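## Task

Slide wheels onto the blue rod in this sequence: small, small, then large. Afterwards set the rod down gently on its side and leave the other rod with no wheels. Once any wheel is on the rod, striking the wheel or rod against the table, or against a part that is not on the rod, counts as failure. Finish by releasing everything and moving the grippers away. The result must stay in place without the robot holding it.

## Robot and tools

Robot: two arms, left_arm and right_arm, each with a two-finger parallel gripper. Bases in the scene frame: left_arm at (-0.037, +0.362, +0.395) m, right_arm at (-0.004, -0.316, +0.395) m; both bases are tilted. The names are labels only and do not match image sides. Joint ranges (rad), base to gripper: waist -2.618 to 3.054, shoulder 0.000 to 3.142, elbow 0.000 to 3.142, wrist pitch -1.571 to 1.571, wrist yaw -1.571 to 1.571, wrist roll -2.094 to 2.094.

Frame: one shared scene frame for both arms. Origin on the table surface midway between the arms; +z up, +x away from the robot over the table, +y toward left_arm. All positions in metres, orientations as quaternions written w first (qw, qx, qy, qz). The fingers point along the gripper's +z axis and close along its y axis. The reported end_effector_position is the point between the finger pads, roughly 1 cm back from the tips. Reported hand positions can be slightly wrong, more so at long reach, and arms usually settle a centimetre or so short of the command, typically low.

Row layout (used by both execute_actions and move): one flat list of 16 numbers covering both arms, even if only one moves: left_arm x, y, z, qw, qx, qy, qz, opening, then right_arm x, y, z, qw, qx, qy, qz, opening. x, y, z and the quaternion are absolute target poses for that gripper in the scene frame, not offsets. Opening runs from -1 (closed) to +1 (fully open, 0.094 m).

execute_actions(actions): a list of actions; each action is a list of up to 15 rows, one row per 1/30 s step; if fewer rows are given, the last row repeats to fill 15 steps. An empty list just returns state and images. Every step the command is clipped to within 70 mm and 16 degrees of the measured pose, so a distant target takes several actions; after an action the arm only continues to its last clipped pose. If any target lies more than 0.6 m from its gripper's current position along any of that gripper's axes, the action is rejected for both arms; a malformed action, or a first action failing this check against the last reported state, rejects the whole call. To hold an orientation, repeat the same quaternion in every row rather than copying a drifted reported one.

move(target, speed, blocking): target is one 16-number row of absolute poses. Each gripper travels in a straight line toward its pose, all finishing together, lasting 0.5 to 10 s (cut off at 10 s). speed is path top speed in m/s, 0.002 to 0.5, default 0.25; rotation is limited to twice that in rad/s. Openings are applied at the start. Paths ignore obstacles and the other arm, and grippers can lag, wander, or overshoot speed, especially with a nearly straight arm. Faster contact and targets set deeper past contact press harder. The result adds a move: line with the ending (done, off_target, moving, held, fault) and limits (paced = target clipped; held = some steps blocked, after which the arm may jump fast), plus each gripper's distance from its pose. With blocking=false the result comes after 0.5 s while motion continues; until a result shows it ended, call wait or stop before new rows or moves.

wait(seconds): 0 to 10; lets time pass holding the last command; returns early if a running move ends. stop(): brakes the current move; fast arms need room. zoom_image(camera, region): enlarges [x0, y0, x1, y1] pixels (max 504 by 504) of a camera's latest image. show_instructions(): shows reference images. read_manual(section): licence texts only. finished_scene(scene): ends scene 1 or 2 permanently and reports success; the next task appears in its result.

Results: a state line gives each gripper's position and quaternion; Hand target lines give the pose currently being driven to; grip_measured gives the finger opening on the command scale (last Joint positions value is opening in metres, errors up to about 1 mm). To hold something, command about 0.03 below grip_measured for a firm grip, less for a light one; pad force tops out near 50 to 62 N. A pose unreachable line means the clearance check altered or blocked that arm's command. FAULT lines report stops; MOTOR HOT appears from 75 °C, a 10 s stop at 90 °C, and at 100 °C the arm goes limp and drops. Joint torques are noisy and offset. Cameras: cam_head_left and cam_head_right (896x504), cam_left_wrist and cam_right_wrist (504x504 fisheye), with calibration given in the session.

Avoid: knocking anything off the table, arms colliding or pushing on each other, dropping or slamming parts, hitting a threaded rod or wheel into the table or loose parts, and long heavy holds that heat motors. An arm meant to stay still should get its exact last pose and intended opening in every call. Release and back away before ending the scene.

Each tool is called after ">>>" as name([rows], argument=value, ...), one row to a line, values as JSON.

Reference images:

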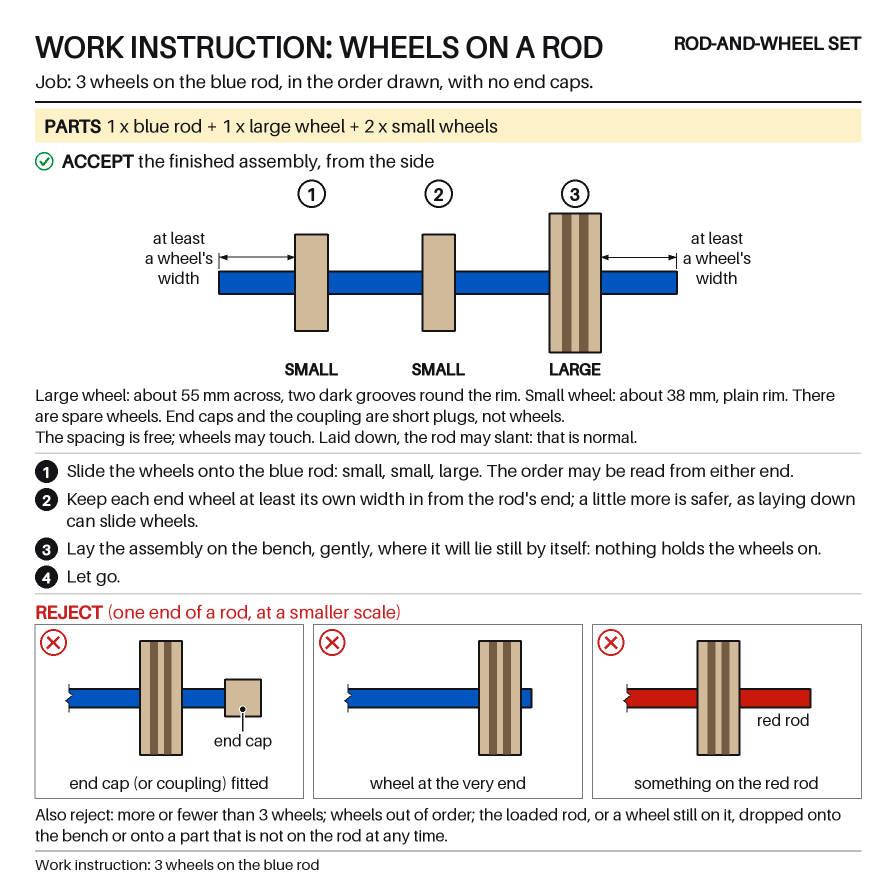

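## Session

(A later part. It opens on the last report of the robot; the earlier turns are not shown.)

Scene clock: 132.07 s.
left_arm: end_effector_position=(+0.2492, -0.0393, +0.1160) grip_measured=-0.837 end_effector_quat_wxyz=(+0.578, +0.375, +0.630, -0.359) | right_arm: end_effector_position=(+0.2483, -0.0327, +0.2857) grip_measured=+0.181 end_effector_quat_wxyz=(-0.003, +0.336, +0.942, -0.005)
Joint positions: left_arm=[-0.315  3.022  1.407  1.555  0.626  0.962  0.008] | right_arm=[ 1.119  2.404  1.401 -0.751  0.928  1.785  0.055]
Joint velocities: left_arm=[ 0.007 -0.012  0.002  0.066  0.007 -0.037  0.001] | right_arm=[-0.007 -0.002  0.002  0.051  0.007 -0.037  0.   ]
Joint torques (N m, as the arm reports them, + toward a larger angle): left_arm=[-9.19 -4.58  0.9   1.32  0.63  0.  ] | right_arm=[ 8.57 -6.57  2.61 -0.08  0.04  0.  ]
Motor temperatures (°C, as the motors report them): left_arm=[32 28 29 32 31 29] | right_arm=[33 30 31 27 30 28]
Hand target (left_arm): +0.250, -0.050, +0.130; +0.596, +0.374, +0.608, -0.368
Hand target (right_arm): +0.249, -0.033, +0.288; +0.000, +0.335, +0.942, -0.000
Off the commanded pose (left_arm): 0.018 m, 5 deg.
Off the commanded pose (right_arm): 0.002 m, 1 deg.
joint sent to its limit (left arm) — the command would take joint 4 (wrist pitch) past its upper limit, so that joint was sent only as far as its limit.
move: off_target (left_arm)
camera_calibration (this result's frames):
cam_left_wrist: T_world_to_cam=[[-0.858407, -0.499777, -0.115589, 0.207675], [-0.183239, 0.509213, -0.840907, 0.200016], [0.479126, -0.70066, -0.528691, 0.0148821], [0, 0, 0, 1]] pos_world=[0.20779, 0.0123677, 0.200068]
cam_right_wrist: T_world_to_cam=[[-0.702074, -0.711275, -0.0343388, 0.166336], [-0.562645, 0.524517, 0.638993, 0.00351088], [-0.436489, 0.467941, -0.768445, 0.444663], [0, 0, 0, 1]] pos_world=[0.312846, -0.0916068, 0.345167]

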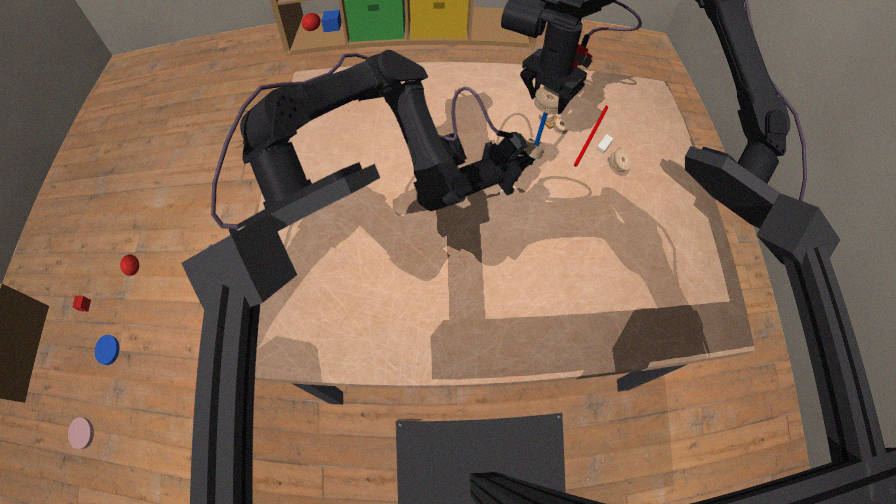

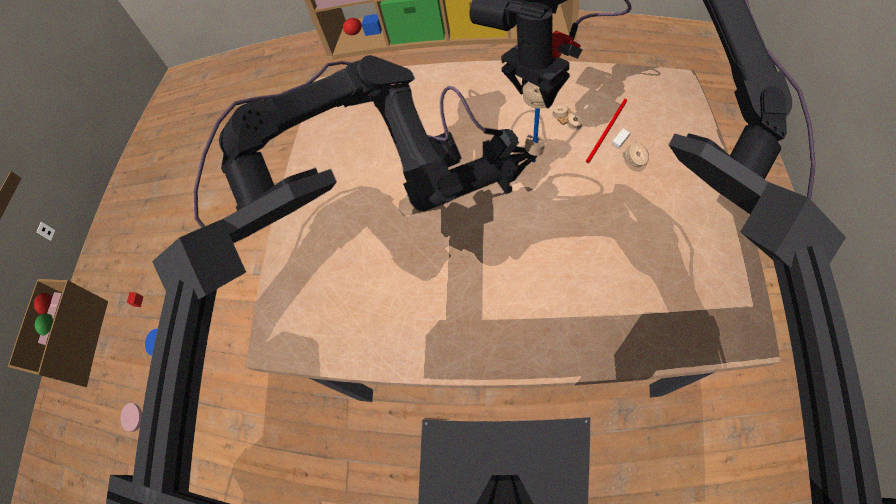

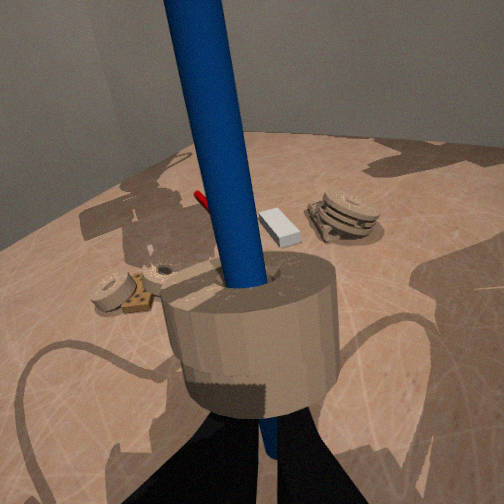

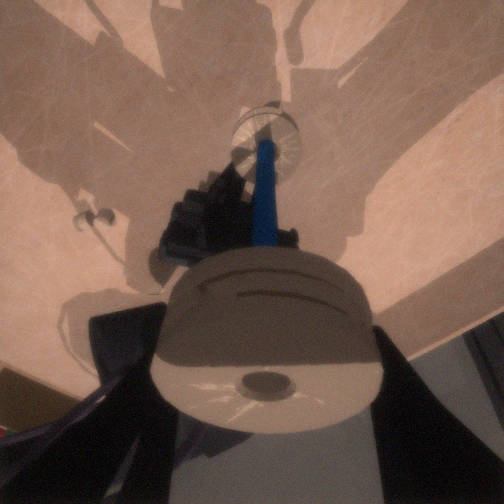

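>>> move(target=[0.25,-0.05,0.13,0.612,0.354,0.612,-0.354,-0.9,0.249,-0.033,0.274,0,0.335,0.942,0,0.1], speed=0.012)

Scene clock: 136.17 s.
left_arm: end_effector_position=(+0.2497, -0.0387, +0.1152) grip_measured=-0.837 end_effector_quat_wxyz=(+0.578, +0.375, +0.631, -0.357) | right_arm: end_effector_position=(+0.2513, -0.0329, +0.2731) grip_measured=+0.181 end_effector_quat_wxyz=(-0.006, +0.340, +0.940, -0.002)
Joint positions: left_arm=[-0.314  3.022  1.407  1.556  0.623  0.962  0.008] | right_arm=[ 1.087  2.404  1.379 -0.678  0.928  1.735  0.055]
Joint velocities: left_arm=[ 0.002 -0.022 -0.022 -0.125  0.007 -0.066 -0.001] | right_arm=[-0.002  0.017 -0.017 -0.051 -0.007 -0.022 -0.   ]
Joint torques (N m, as the arm reports them, + toward a larger angle): left_arm=[-9.23 -4.57  0.84  1.31  0.7  -0.01] | right_arm=[ 8.43 -6.17  2.34  0.02  0.08 -0.02]
Motor temperatures (°C, as the motors report them): left_arm=[32 28 29 32 31 29] | right_arm=[33 30 31 27 30 28]
Hand target (left_arm): +0.250, -0.050, +0.130; +0.596, +0.374, +0.608, -0.368
Hand target (right_arm): +0.249, -0.033, +0.274; -0.000, +0.335, +0.942, -0.000
Off the commanded pose (left_arm): 0.019 m, 5 deg.
Off the commanded pose (right_arm): 0.002 m, 1 deg.
joint sent to its limit (left arm) — the command would take joint 4 (wrist pitch) past its upper limit, so that joint was sent only as far as its limit.
move: off_target (left_arm)
camera_calibration (this result's frames):
cam_left_wrist: T_world_to_cam=[[-0.857241, -0.501654, -0.11611, 0.20798], [-0.185572, 0.511326, -0.839112, 0.199522], [0.480313, -0.697774, -0.531423, 0.0147703], [0, 0, 0, 1]] pos_world=[0.20822, 0.0126195, 0.199419]
cam_right_wrist: T_world_to_cam=[[-0.709003, -0.704195, -0.0377323, 0.170747], [-0.556303, 0.525614, 0.643628, 0.0105806], [-0.433407, 0.477325, -0.764408, 0.434877], [0, 0, 0, 1]] pos_world=[0.315425, -0.0928997, 0.332056]

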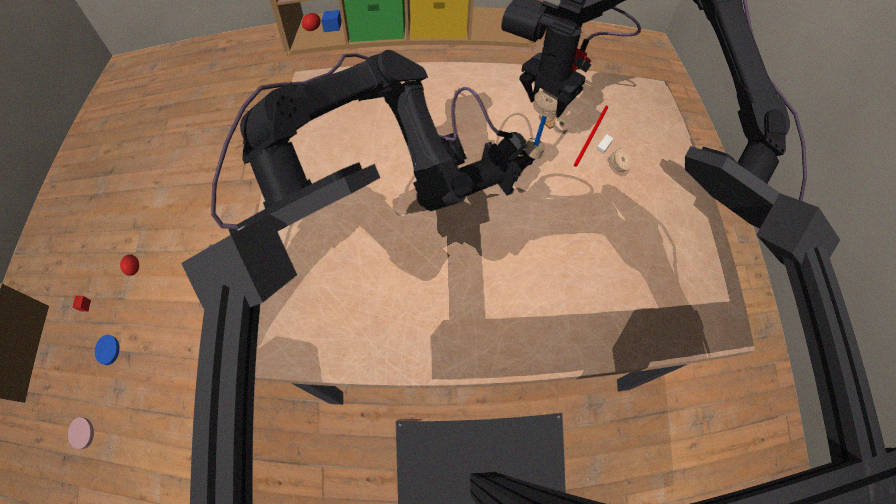

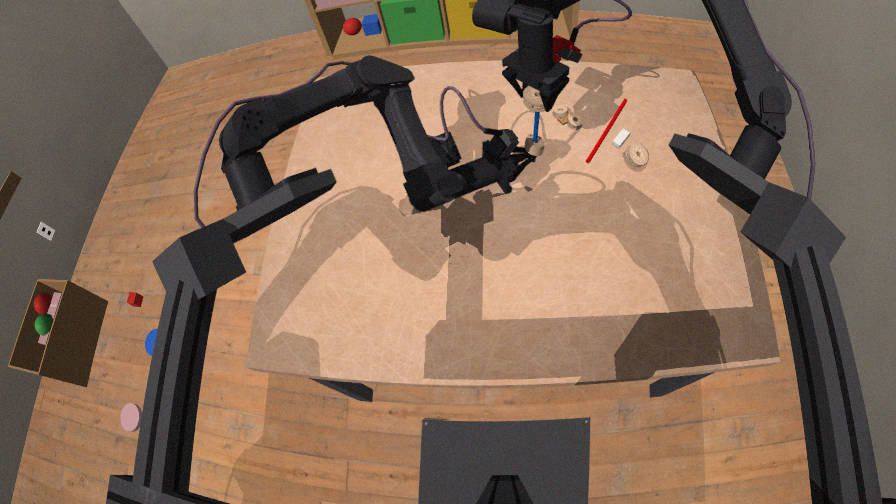

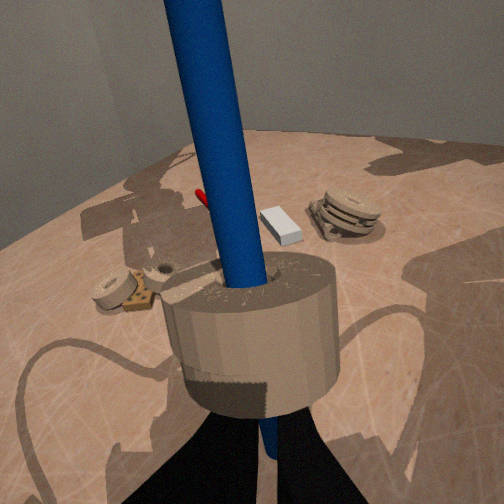

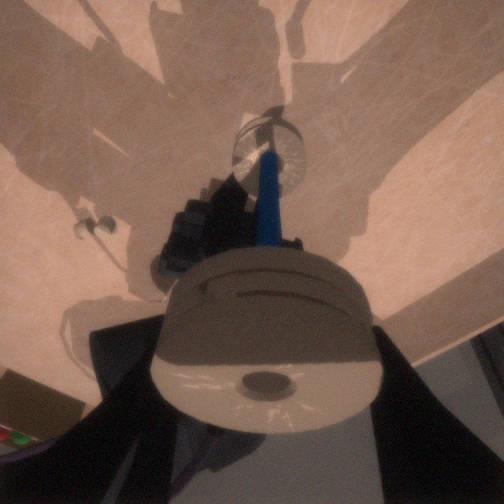

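Engaged. Lower.

>>> move(target=[0.25,-0.05,0.13,0.612,0.354,0.612,-0.354,-0.9,0.248,-0.034,0.215,0,0.335,0.942,0,0.1], speed=0.03)

Scene clock: 138.60 s.
left_arm: end_effector_position=(+0.2508, -0.0381, +0.1133) grip_measured=-0.837 end_effector_quat_wxyz=(+0.575, +0.374, +0.636, -0.353) | right_arm: end_effector_position=(+0.2515, -0.0325, +0.2173) grip_measured=+0.181 end_effector_quat_wxyz=(-0.009, +0.342, +0.939, +0.003)
Joint positions: left_arm=[-0.315  3.022  1.407  1.556  0.608  0.96   0.008] | right_arm=[ 0.966  2.455  1.307 -0.381  0.924  1.528  0.055]
Joint velocities: left_arm=[-0.002  0.002 -0.022 -0.037 -0.037 -0.066 -0.   ] | right_arm=[ 0.012 -0.027  0.012  0.007  0.007  0.007 -0.   ]
Joint torques (N m, as the arm reports them, + toward a larger angle): left_arm=[-9.21 -4.69  0.82  1.34  0.76  0.01] | right_arm=[ 8.13 -5.4   1.48  0.03  0.18 -0.04]
Motor temperatures (°C, as the motors report them): left_arm=[32 28 29 32 31 29] | right_arm=[33 30 31 27 30 28]
Hand target (left_arm): +0.250, -0.050, +0.130; +0.595, +0.374, +0.608, -0.368
Hand target (right_arm): +0.248, -0.034, +0.216; -0.001, +0.335, +0.942, -0.000
Off the commanded pose (left_arm): 0.020 m, 6 deg.
Off the commanded pose (right_arm): 0.004 m, 1 deg.
joint sent to its limit (left arm) — the command would take joint 4 (wrist pitch) past its upper limit, so that joint was sent only as far as its limit.
move: off_target (left_arm)
camera_calibration (this result's frames):
cam_left_wrist: T_world_to_cam=[[-0.854049, -0.507138, -0.115806, 0.207932], [-0.194629, 0.517974, -0.83296, 0.19973], [0.48241, -0.68885, -0.541079, 0.014561], [0, 0, 0, 1]] pos_world=[0.209433, 0.0120257, 0.198326]
cam_right_wrist: T_world_to_cam=[[-0.712398, -0.700378, -0.044266, 0.171553], [-0.551815, 0.520081, 0.651933, 0.0432573], [-0.433578, 0.488862, -0.756983, 0.390934], [0, 0, 0, 1]] pos_world=[0.315584, -0.0934578, 0.275323]

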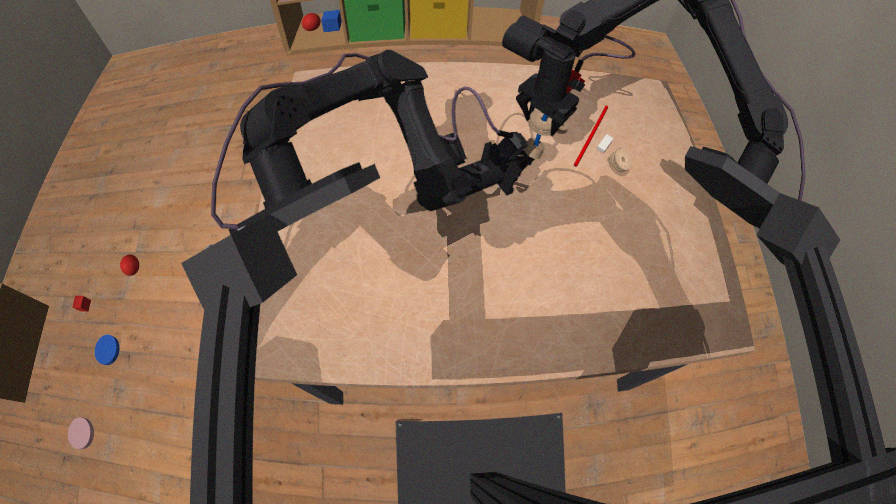

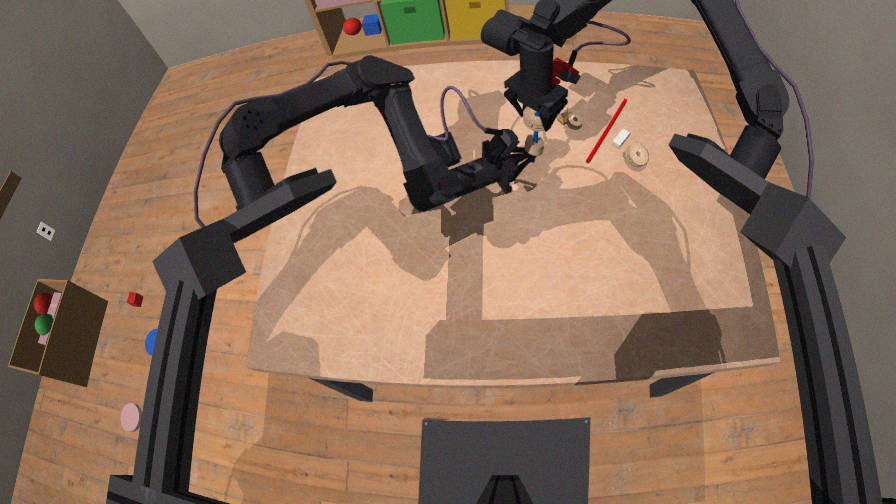

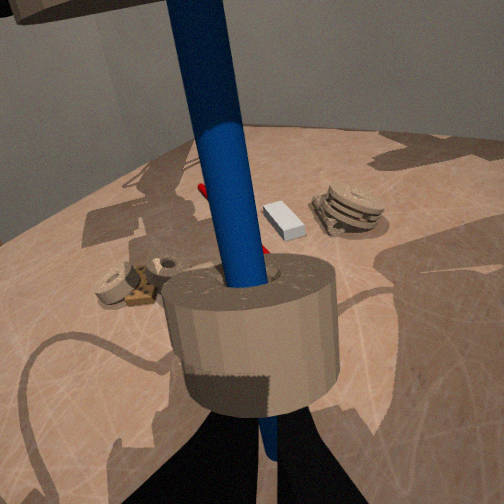

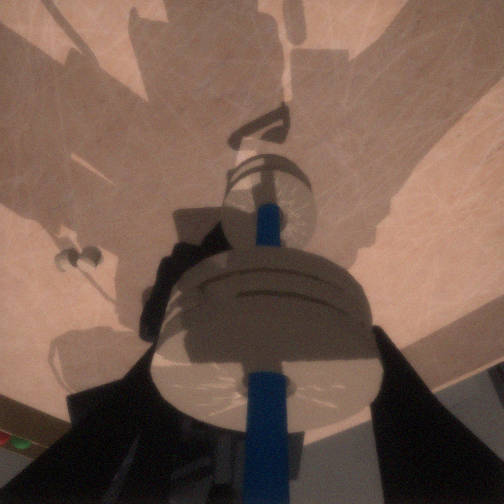

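>>> move(target=[0.25,-0.05,0.13,0.612,0.354,0.612,-0.354,-0.9,0.248,-0.034,0.2,0,0.335,0.942,0,0.1], speed=0.03)

>>> execute_actions([
  [[0.25,-0.05,0.13,0.612,0.354,0.612,-0.354,-0.9,0.25,-0.033,0.203,0,0.335,0.942,0,0.5]],
])

>>> move(target=[0.25,-0.05,0.13,0.612,0.354,0.612,-0.354,-0.9,0.253,-0.03,0.33,0,0.335,0.942,0,0.5], speed=0.1)

>>> move(target=[0.25,-0.05,0.13,0.612,0.354,0.612,-0.354,-0.9,0.38,-0.32,0.25,0,0.335,0.942,0,0.5], speed=0.3)

Scene clock: 140.70 s.
left_arm: end_effector_position=(+0.2510, -0.0374, +0.1125) grip_measured=-0.837 end_effector_quat_wxyz=(+0.575, +0.374, +0.637, -0.352) | right_arm: end_effector_position=(+0.2507, -0.0307, +0.2023) grip_measured=+0.181 end_effector_quat_wxyz=(-0.014, +0.341, +0.940, +0.006)
Joint positions: left_arm=[-0.313  3.022  1.407  1.556  0.608  0.96   0.008] | right_arm=[ 0.934  2.477  1.299 -0.306  0.911  1.47   0.055]
Joint velocities: left_arm=[ 0.007  0.007 -0.002 -0.007  0.022 -0.037 -0.001] | right_arm=[ 0.007 -0.007  0.007 -0.051  0.081 -0.022 -0.   ]
Joint torques (N m, as the arm reports them, + toward a larger angle): left_arm=[-9.27 -4.56  0.8   1.31  0.76  0.02] | right_arm=[ 7.94 -5.5   1.41  0.07  0.31 -0.03]
Motor temperatures (°C, as the motors report them): left_arm=[32 28 29 32 31 29] | right_arm=[33 30 31 27 30 28]
Hand target (left_arm): +0.250, -0.050, +0.130; +0.595, +0.374, +0.608, -0.368
Hand target (right_arm): +0.248, -0.034, +0.200; -0.001, +0.335, +0.942, -0.001
Off the commanded pose (left_arm): 0.022 m, 6 deg.
Off the commanded pose (right_arm): 0.005 m, 2 deg.
joint sent to its limit (left arm) — the command would take joint 4 (wrist pitch) past its upper limit, so that joint was sent only as far as its limit.
move: off_target (left_arm)
camera_calibration (this result's frames):
cam_left_wrist: T_world_to_cam=[[-0.853472, -0.508082, -0.115918, 0.208276], [-0.196028, 0.519092, -0.831936, 0.19901], [0.482864, -0.687311, -0.542629, 0.0146102], [0, 0, 0, 1]] pos_world=[0.209715, 0.012559, 0.197634]
cam_right_wrist: T_world_to_cam=[[-0.71124, -0.701425, -0.0462659, 0.171639], [-0.548772, 0.51291, 0.660131, 0.0490265], [-0.439302, 0.494901, -0.749725, 0.378463], [0, 0, 0, 1]] pos_world=[0.31524, -0.0920558, 0.25932]

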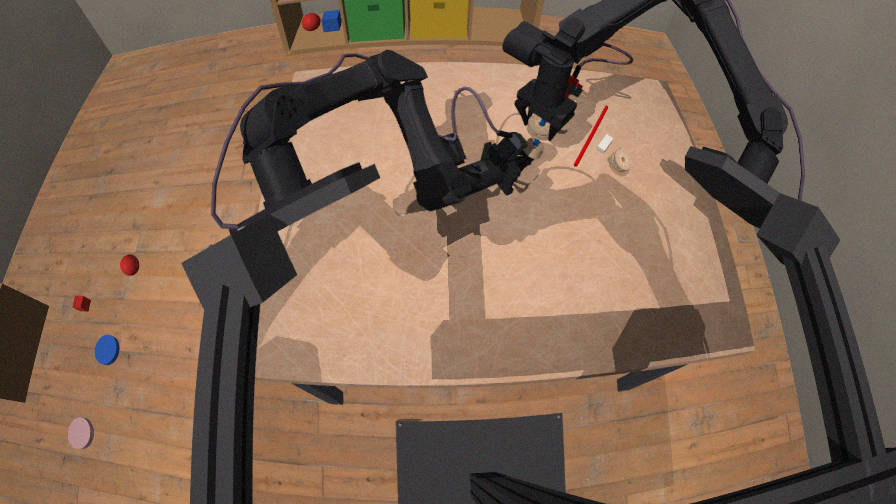

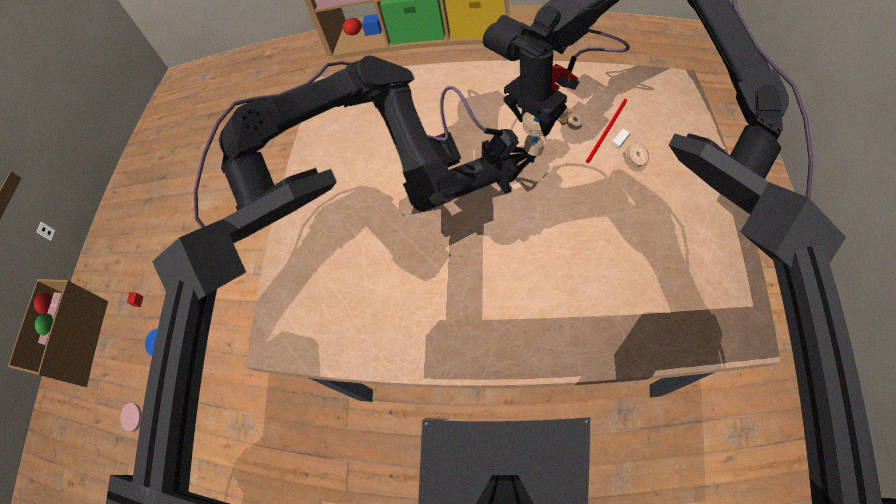

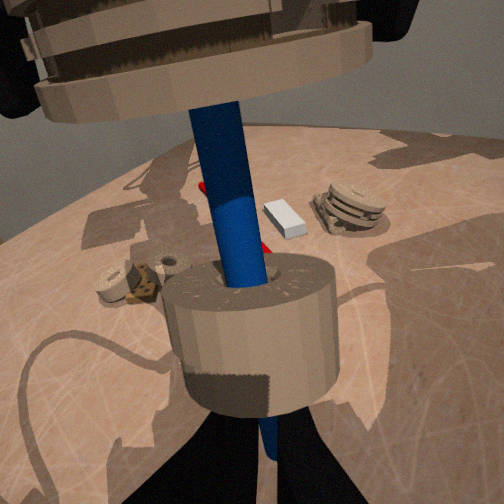

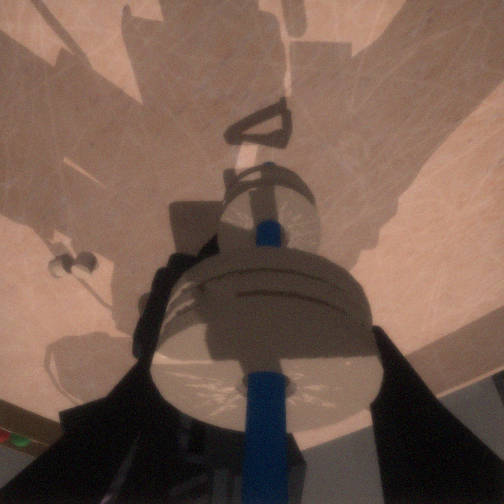

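Scene clock: 141.20 s.
left_arm: end_effector_position=(+0.2501, -0.0382, +0.1145) grip_measured=-0.837 end_effector_quat_wxyz=(+0.577, +0.374, +0.633, -0.356) | right_arm: end_effector_position=(+0.2525, -0.0325, +0.2022) grip_measured=+0.498 end_effector_quat_wxyz=(-0.007, +0.341, +0.940, +0.003)
Joint positions: left_arm=[-0.313  3.022  1.407  1.556  0.62   0.96   0.008] | right_arm=[ 0.934  2.477  1.299 -0.306  0.925  1.47   0.07 ]
Joint velocities: left_arm=[-0.012 -0.002 -0.002 -0.081  0.022  0.007  0.   ] | right_arm=[-0.017  0.012  0.007 -0.037 -0.022  0.007  0.001]
Joint torques (N m, as the arm reports them, + toward a larger angle): left_arm=[-9.31 -4.6   0.78  1.3   0.64  0.02] | right_arm=[ 8.46 -5.61  2.09 -0.11  0.17 -0.04]
Motor temperatures (°C, as the motors report them): left_arm=[32 28 29 32 31 29] | right_arm=[33 30 31 27 30 28]
Hand target (left_arm): +0.250, -0.050, +0.130; +0.596, +0.374, +0.608, -0.368
Hand target (right_arm): +0.250, -0.033, +0.203; -0.000, +0.335, +0.942, -0.000
Off the commanded pose (left_arm): 0.019 m, 5 deg.
Off the commanded pose (right_arm): 0.003 m, 1 deg.
joint sent to its limit (left arm) — the command would take joint 4 (wrist pitch) past its upper limit, so that joint was sent only as far as its limit.
camera_calibration (this result's frames):
cam_left_wrist: T_world_to_cam=[[-0.856352, -0.503405, -0.115082, 0.208055], [-0.188644, 0.512423, -0.837756, 0.199467], [0.480701, -0.695705, -0.533779, 0.0148149], [0, 0, 0, 1]] pos_world=[0.208675, 0.0128314, 0.198956]
cam_right_wrist: T_world_to_cam=[[-0.710779, -0.701897, -0.0461843, 0.171474], [-0.55523, 0.519521, 0.649474, 0.054952], [-0.43187, 0.487276, -0.75898, 0.379829], [0, 0, 0, 1]] pos_world=[0.316428, -0.0932728, 0.260512]

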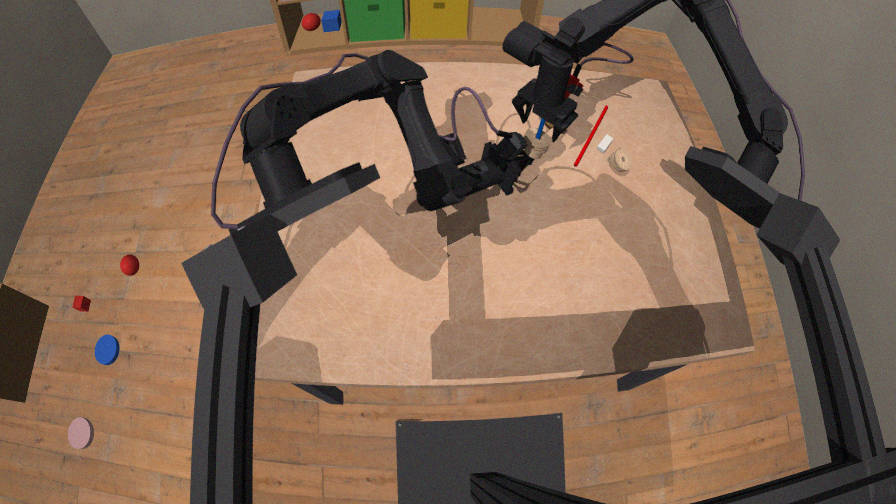

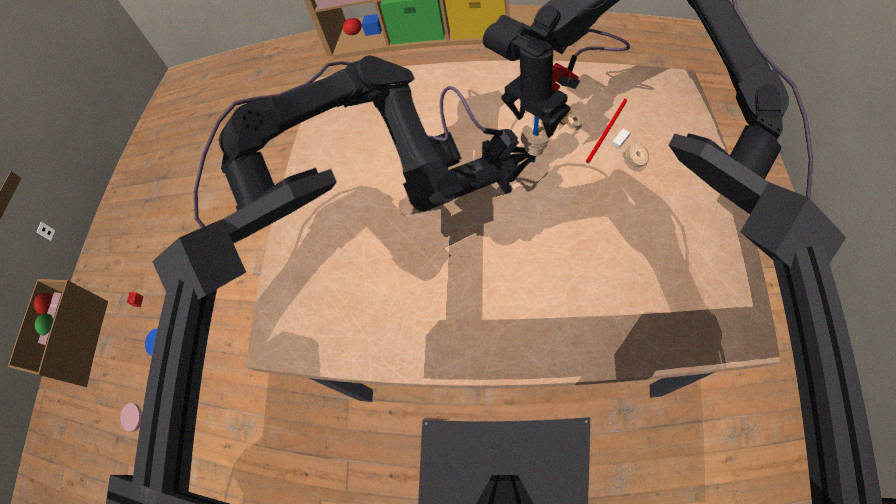

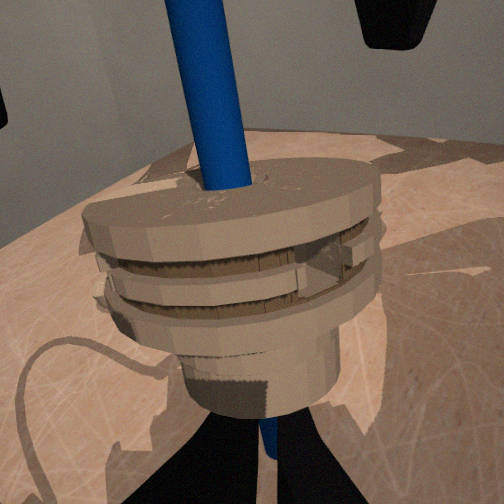

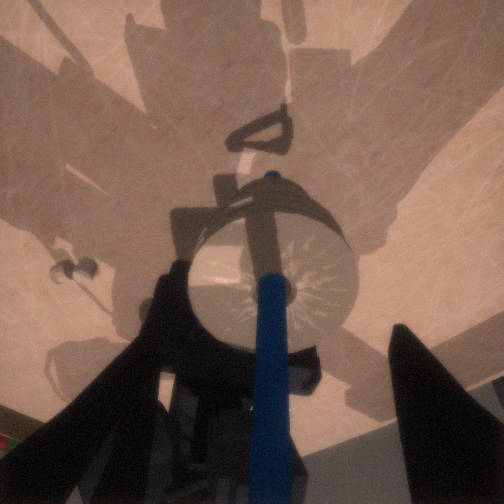

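Scene clock: 143.10 s.
left_arm: end_effector_position=(+0.2500, -0.0384, +0.1147) grip_measured=-0.837 end_effector_quat_wxyz=(+0.577, +0.374, +0.632, -0.357) | right_arm: end_effector_position=(+0.2484, -0.0346, +0.3154) grip_measured=+0.498 end_effector_quat_wxyz=(-0.000, +0.333, +0.943, -0.012)
Joint positions: left_arm=[-0.314  3.022  1.407  1.556  0.621  0.96   0.008] | right_arm=[ 1.181  2.399  1.47  -0.928  0.922  1.898  0.07 ]
Joint velocities: left_arm=[ 0.002 -0.012 -0.002 -0.022 -0.007 -0.066 -0.001] | right_arm=[ 0.002  0.017  0.002 -0.066 -0.066 -0.007  0.   ]
Joint torques (N m, as the arm reports them, + toward a larger angle): left_arm=[-9.24 -4.56  0.84  1.29  0.68  0.01] | right_arm=[ 9.26 -6.88  5.84 -0.41 -0.02  0.02]
Motor temperatures (°C, as the motors report them): left_arm=[32 28 29 32 31 29] | right_arm=[33 30 31 27 30 28]
Hand target (left_arm): +0.250, -0.050, +0.130; +0.596, +0.374, +0.608, -0.368
Hand target (right_arm): +0.254, -0.030, +0.329; +0.002, +0.335, +0.942, +0.000
Off the commanded pose (left_arm): 0.019 m, 5 deg.
Off the commanded pose (right_arm): 0.016 m, 1 deg.
joint sent to its limit (left arm) — the command would take joint 4 (wrist pitch) past its upper limit, so that joint was sent only as far as its limit.
move: off_target (left_arm, right_arm)
camera_calibration (this result's frames):
cam_left_wrist: T_world_to_cam=[[-0.85654, -0.503097, -0.115036, 0.207981], [-0.188189, 0.512035, -0.838096, 0.199618], [0.480546, -0.696214, -0.533256, 0.0148106], [0, 0, 0, 1]] pos_world=[0.208593, 0.0127346, 0.199123]
cam_right_wrist: T_world_to_cam=[[-0.698142, -0.715549, -0.0242302, 0.16181], [-0.566602, 0.531496, 0.629662, -0.0101914], [-0.437676, 0.453322, -0.776491, 0.470803], [0, 0, 0, 1]] pos_world=[0.313251, -0.092226, 0.375912]

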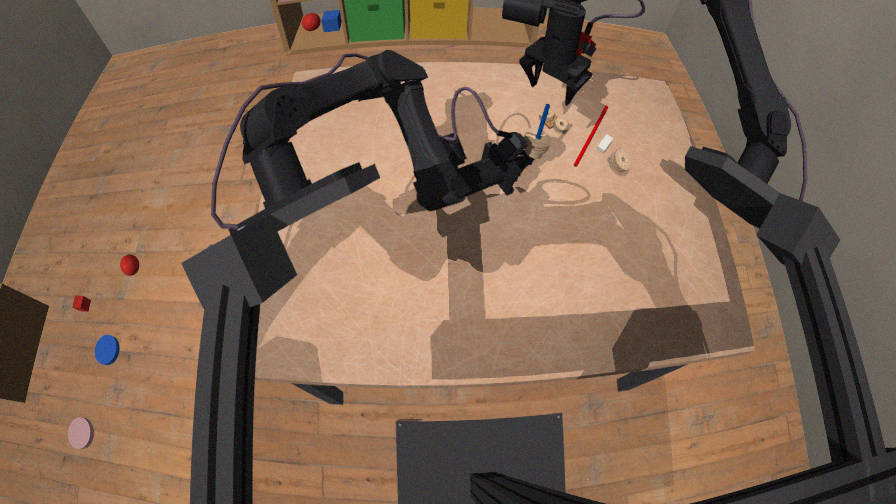

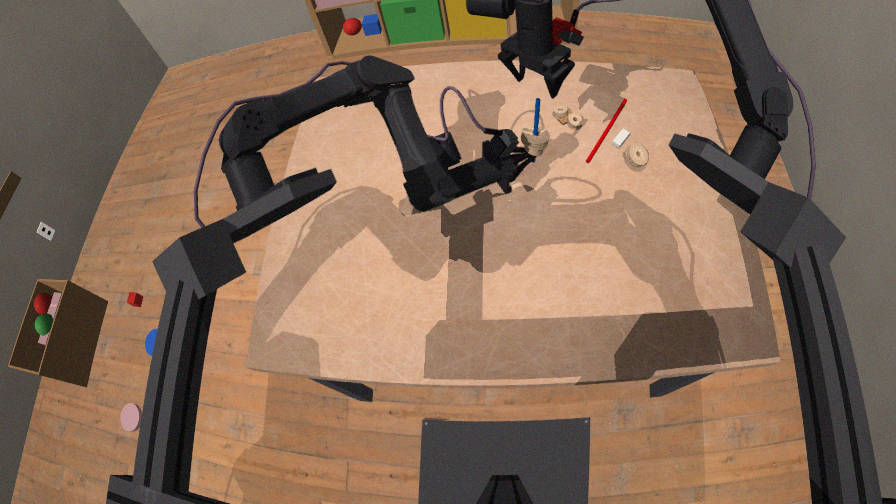

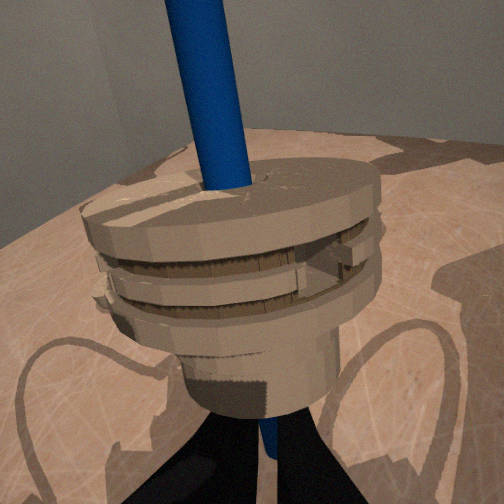

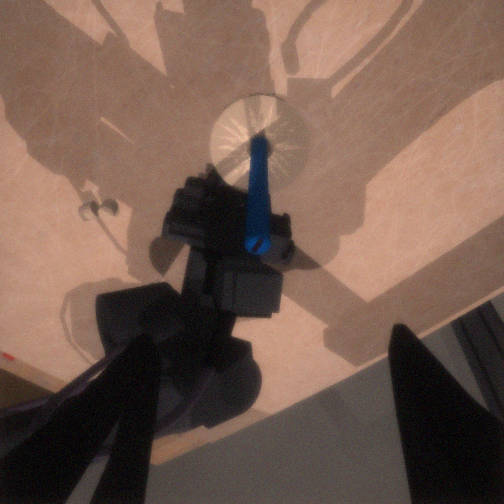

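Scene clock: 144.90 s.
left_arm: end_effector_position=(+0.2499, -0.0385, +0.1149) grip_measured=-0.837 end_effector_quat_wxyz=(+0.577, +0.374, +0.632, -0.357) | right_arm: end_effector_position=(+0.3797, -0.3155, +0.2455) grip_measured=+0.498 end_effector_quat_wxyz=(-0.011, +0.334, +0.943, -0.007)
Joint positions: left_arm=[-0.314  3.022  1.407  1.556  0.621  0.96   0.008] | right_arm=[ 0.448  1.529  1.027 -0.481  0.766  0.779  0.07 ]
Joint velocities: left_arm=[ 0.017  0.012  0.002  0.022 -0.007  0.007  0.001] | right_arm=[-0.002  0.027 -0.002  0.037 -0.051 -0.007 -0.   ]
Joint torques (N m, as the arm reports them, + toward a larger angle): left_arm=[-9.22 -4.59  0.88  1.31  0.67  0.01] | right_arm=[ 4.1  -7.4   2.56  0.06 -0.04 -0.04]
Motor temperatures (°C, as the motors report them): left_arm=[32 28 29 32 31 29] | right_arm=[33 30 31 27 30 28]
Hand target (left_arm): +0.250, -0.050, +0.130; +0.596, +0.374, +0.608, -0.368
Hand target (right_arm): +0.382, -0.315, +0.249; -0.005, +0.336, +0.942, +0.001
Off the commanded pose (left_arm): 0.019 m, 5 deg.
Off the commanded pose (right_arm): 0.006 m, 2 deg.
joint sent to its limit (left arm) — the command would take joint 4 (wrist pitch) past its upper limit, so that joint was sent only as far as its limit.
move: off_target (left_arm)
camera_calibration (this result's frames):
cam_left_wrist: T_world_to_cam=[[-0.856636, -0.502936, -0.115022, 0.207914], [-0.187954, 0.511848, -0.838263, 0.199761], [0.480467, -0.696468, -0.532996, 0.014797], [0, 0, 0, 1]] pos_world=[0.208543, 0.0126263, 0.199253]
cam_right_wrist: T_world_to_cam=[[-0.699741, -0.714005, -0.0236474, 0.0516548], [-0.55433, 0.52178, 0.648432, 0.245143], [-0.450645, 0.466843, -0.760905, 0.606718], [0, 0, 0, 1]] pos_world=[0.44545, -0.374271, 0.303918]

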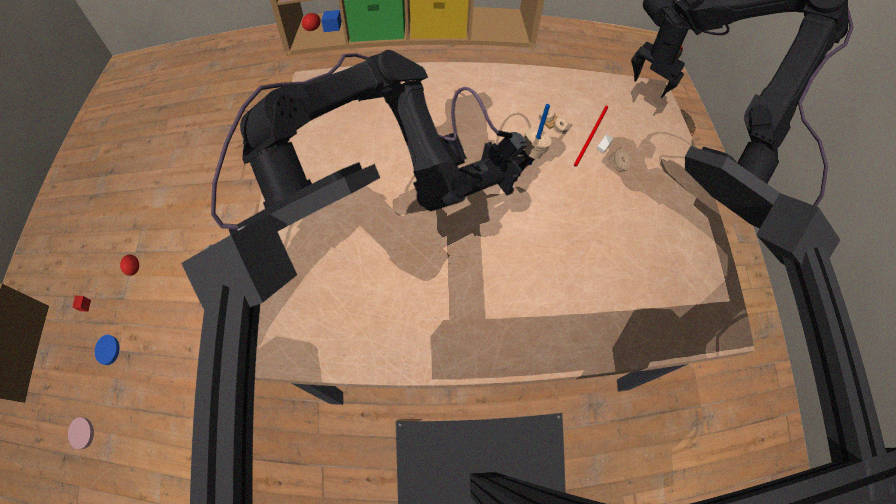

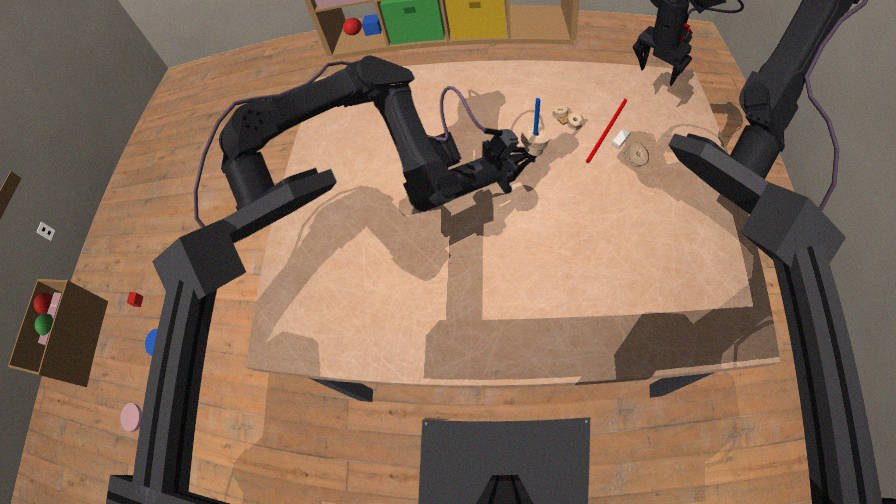

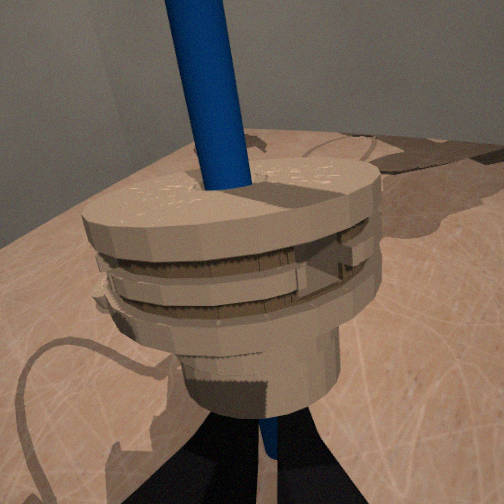

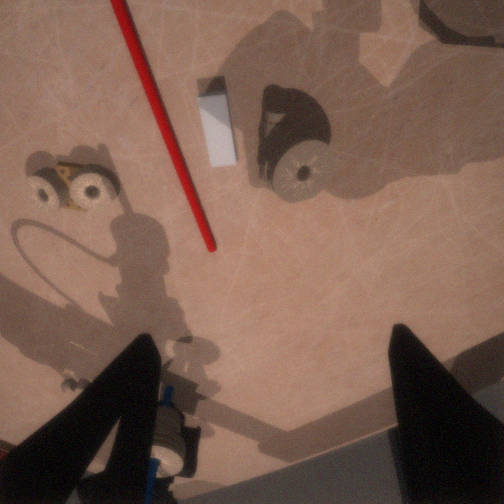

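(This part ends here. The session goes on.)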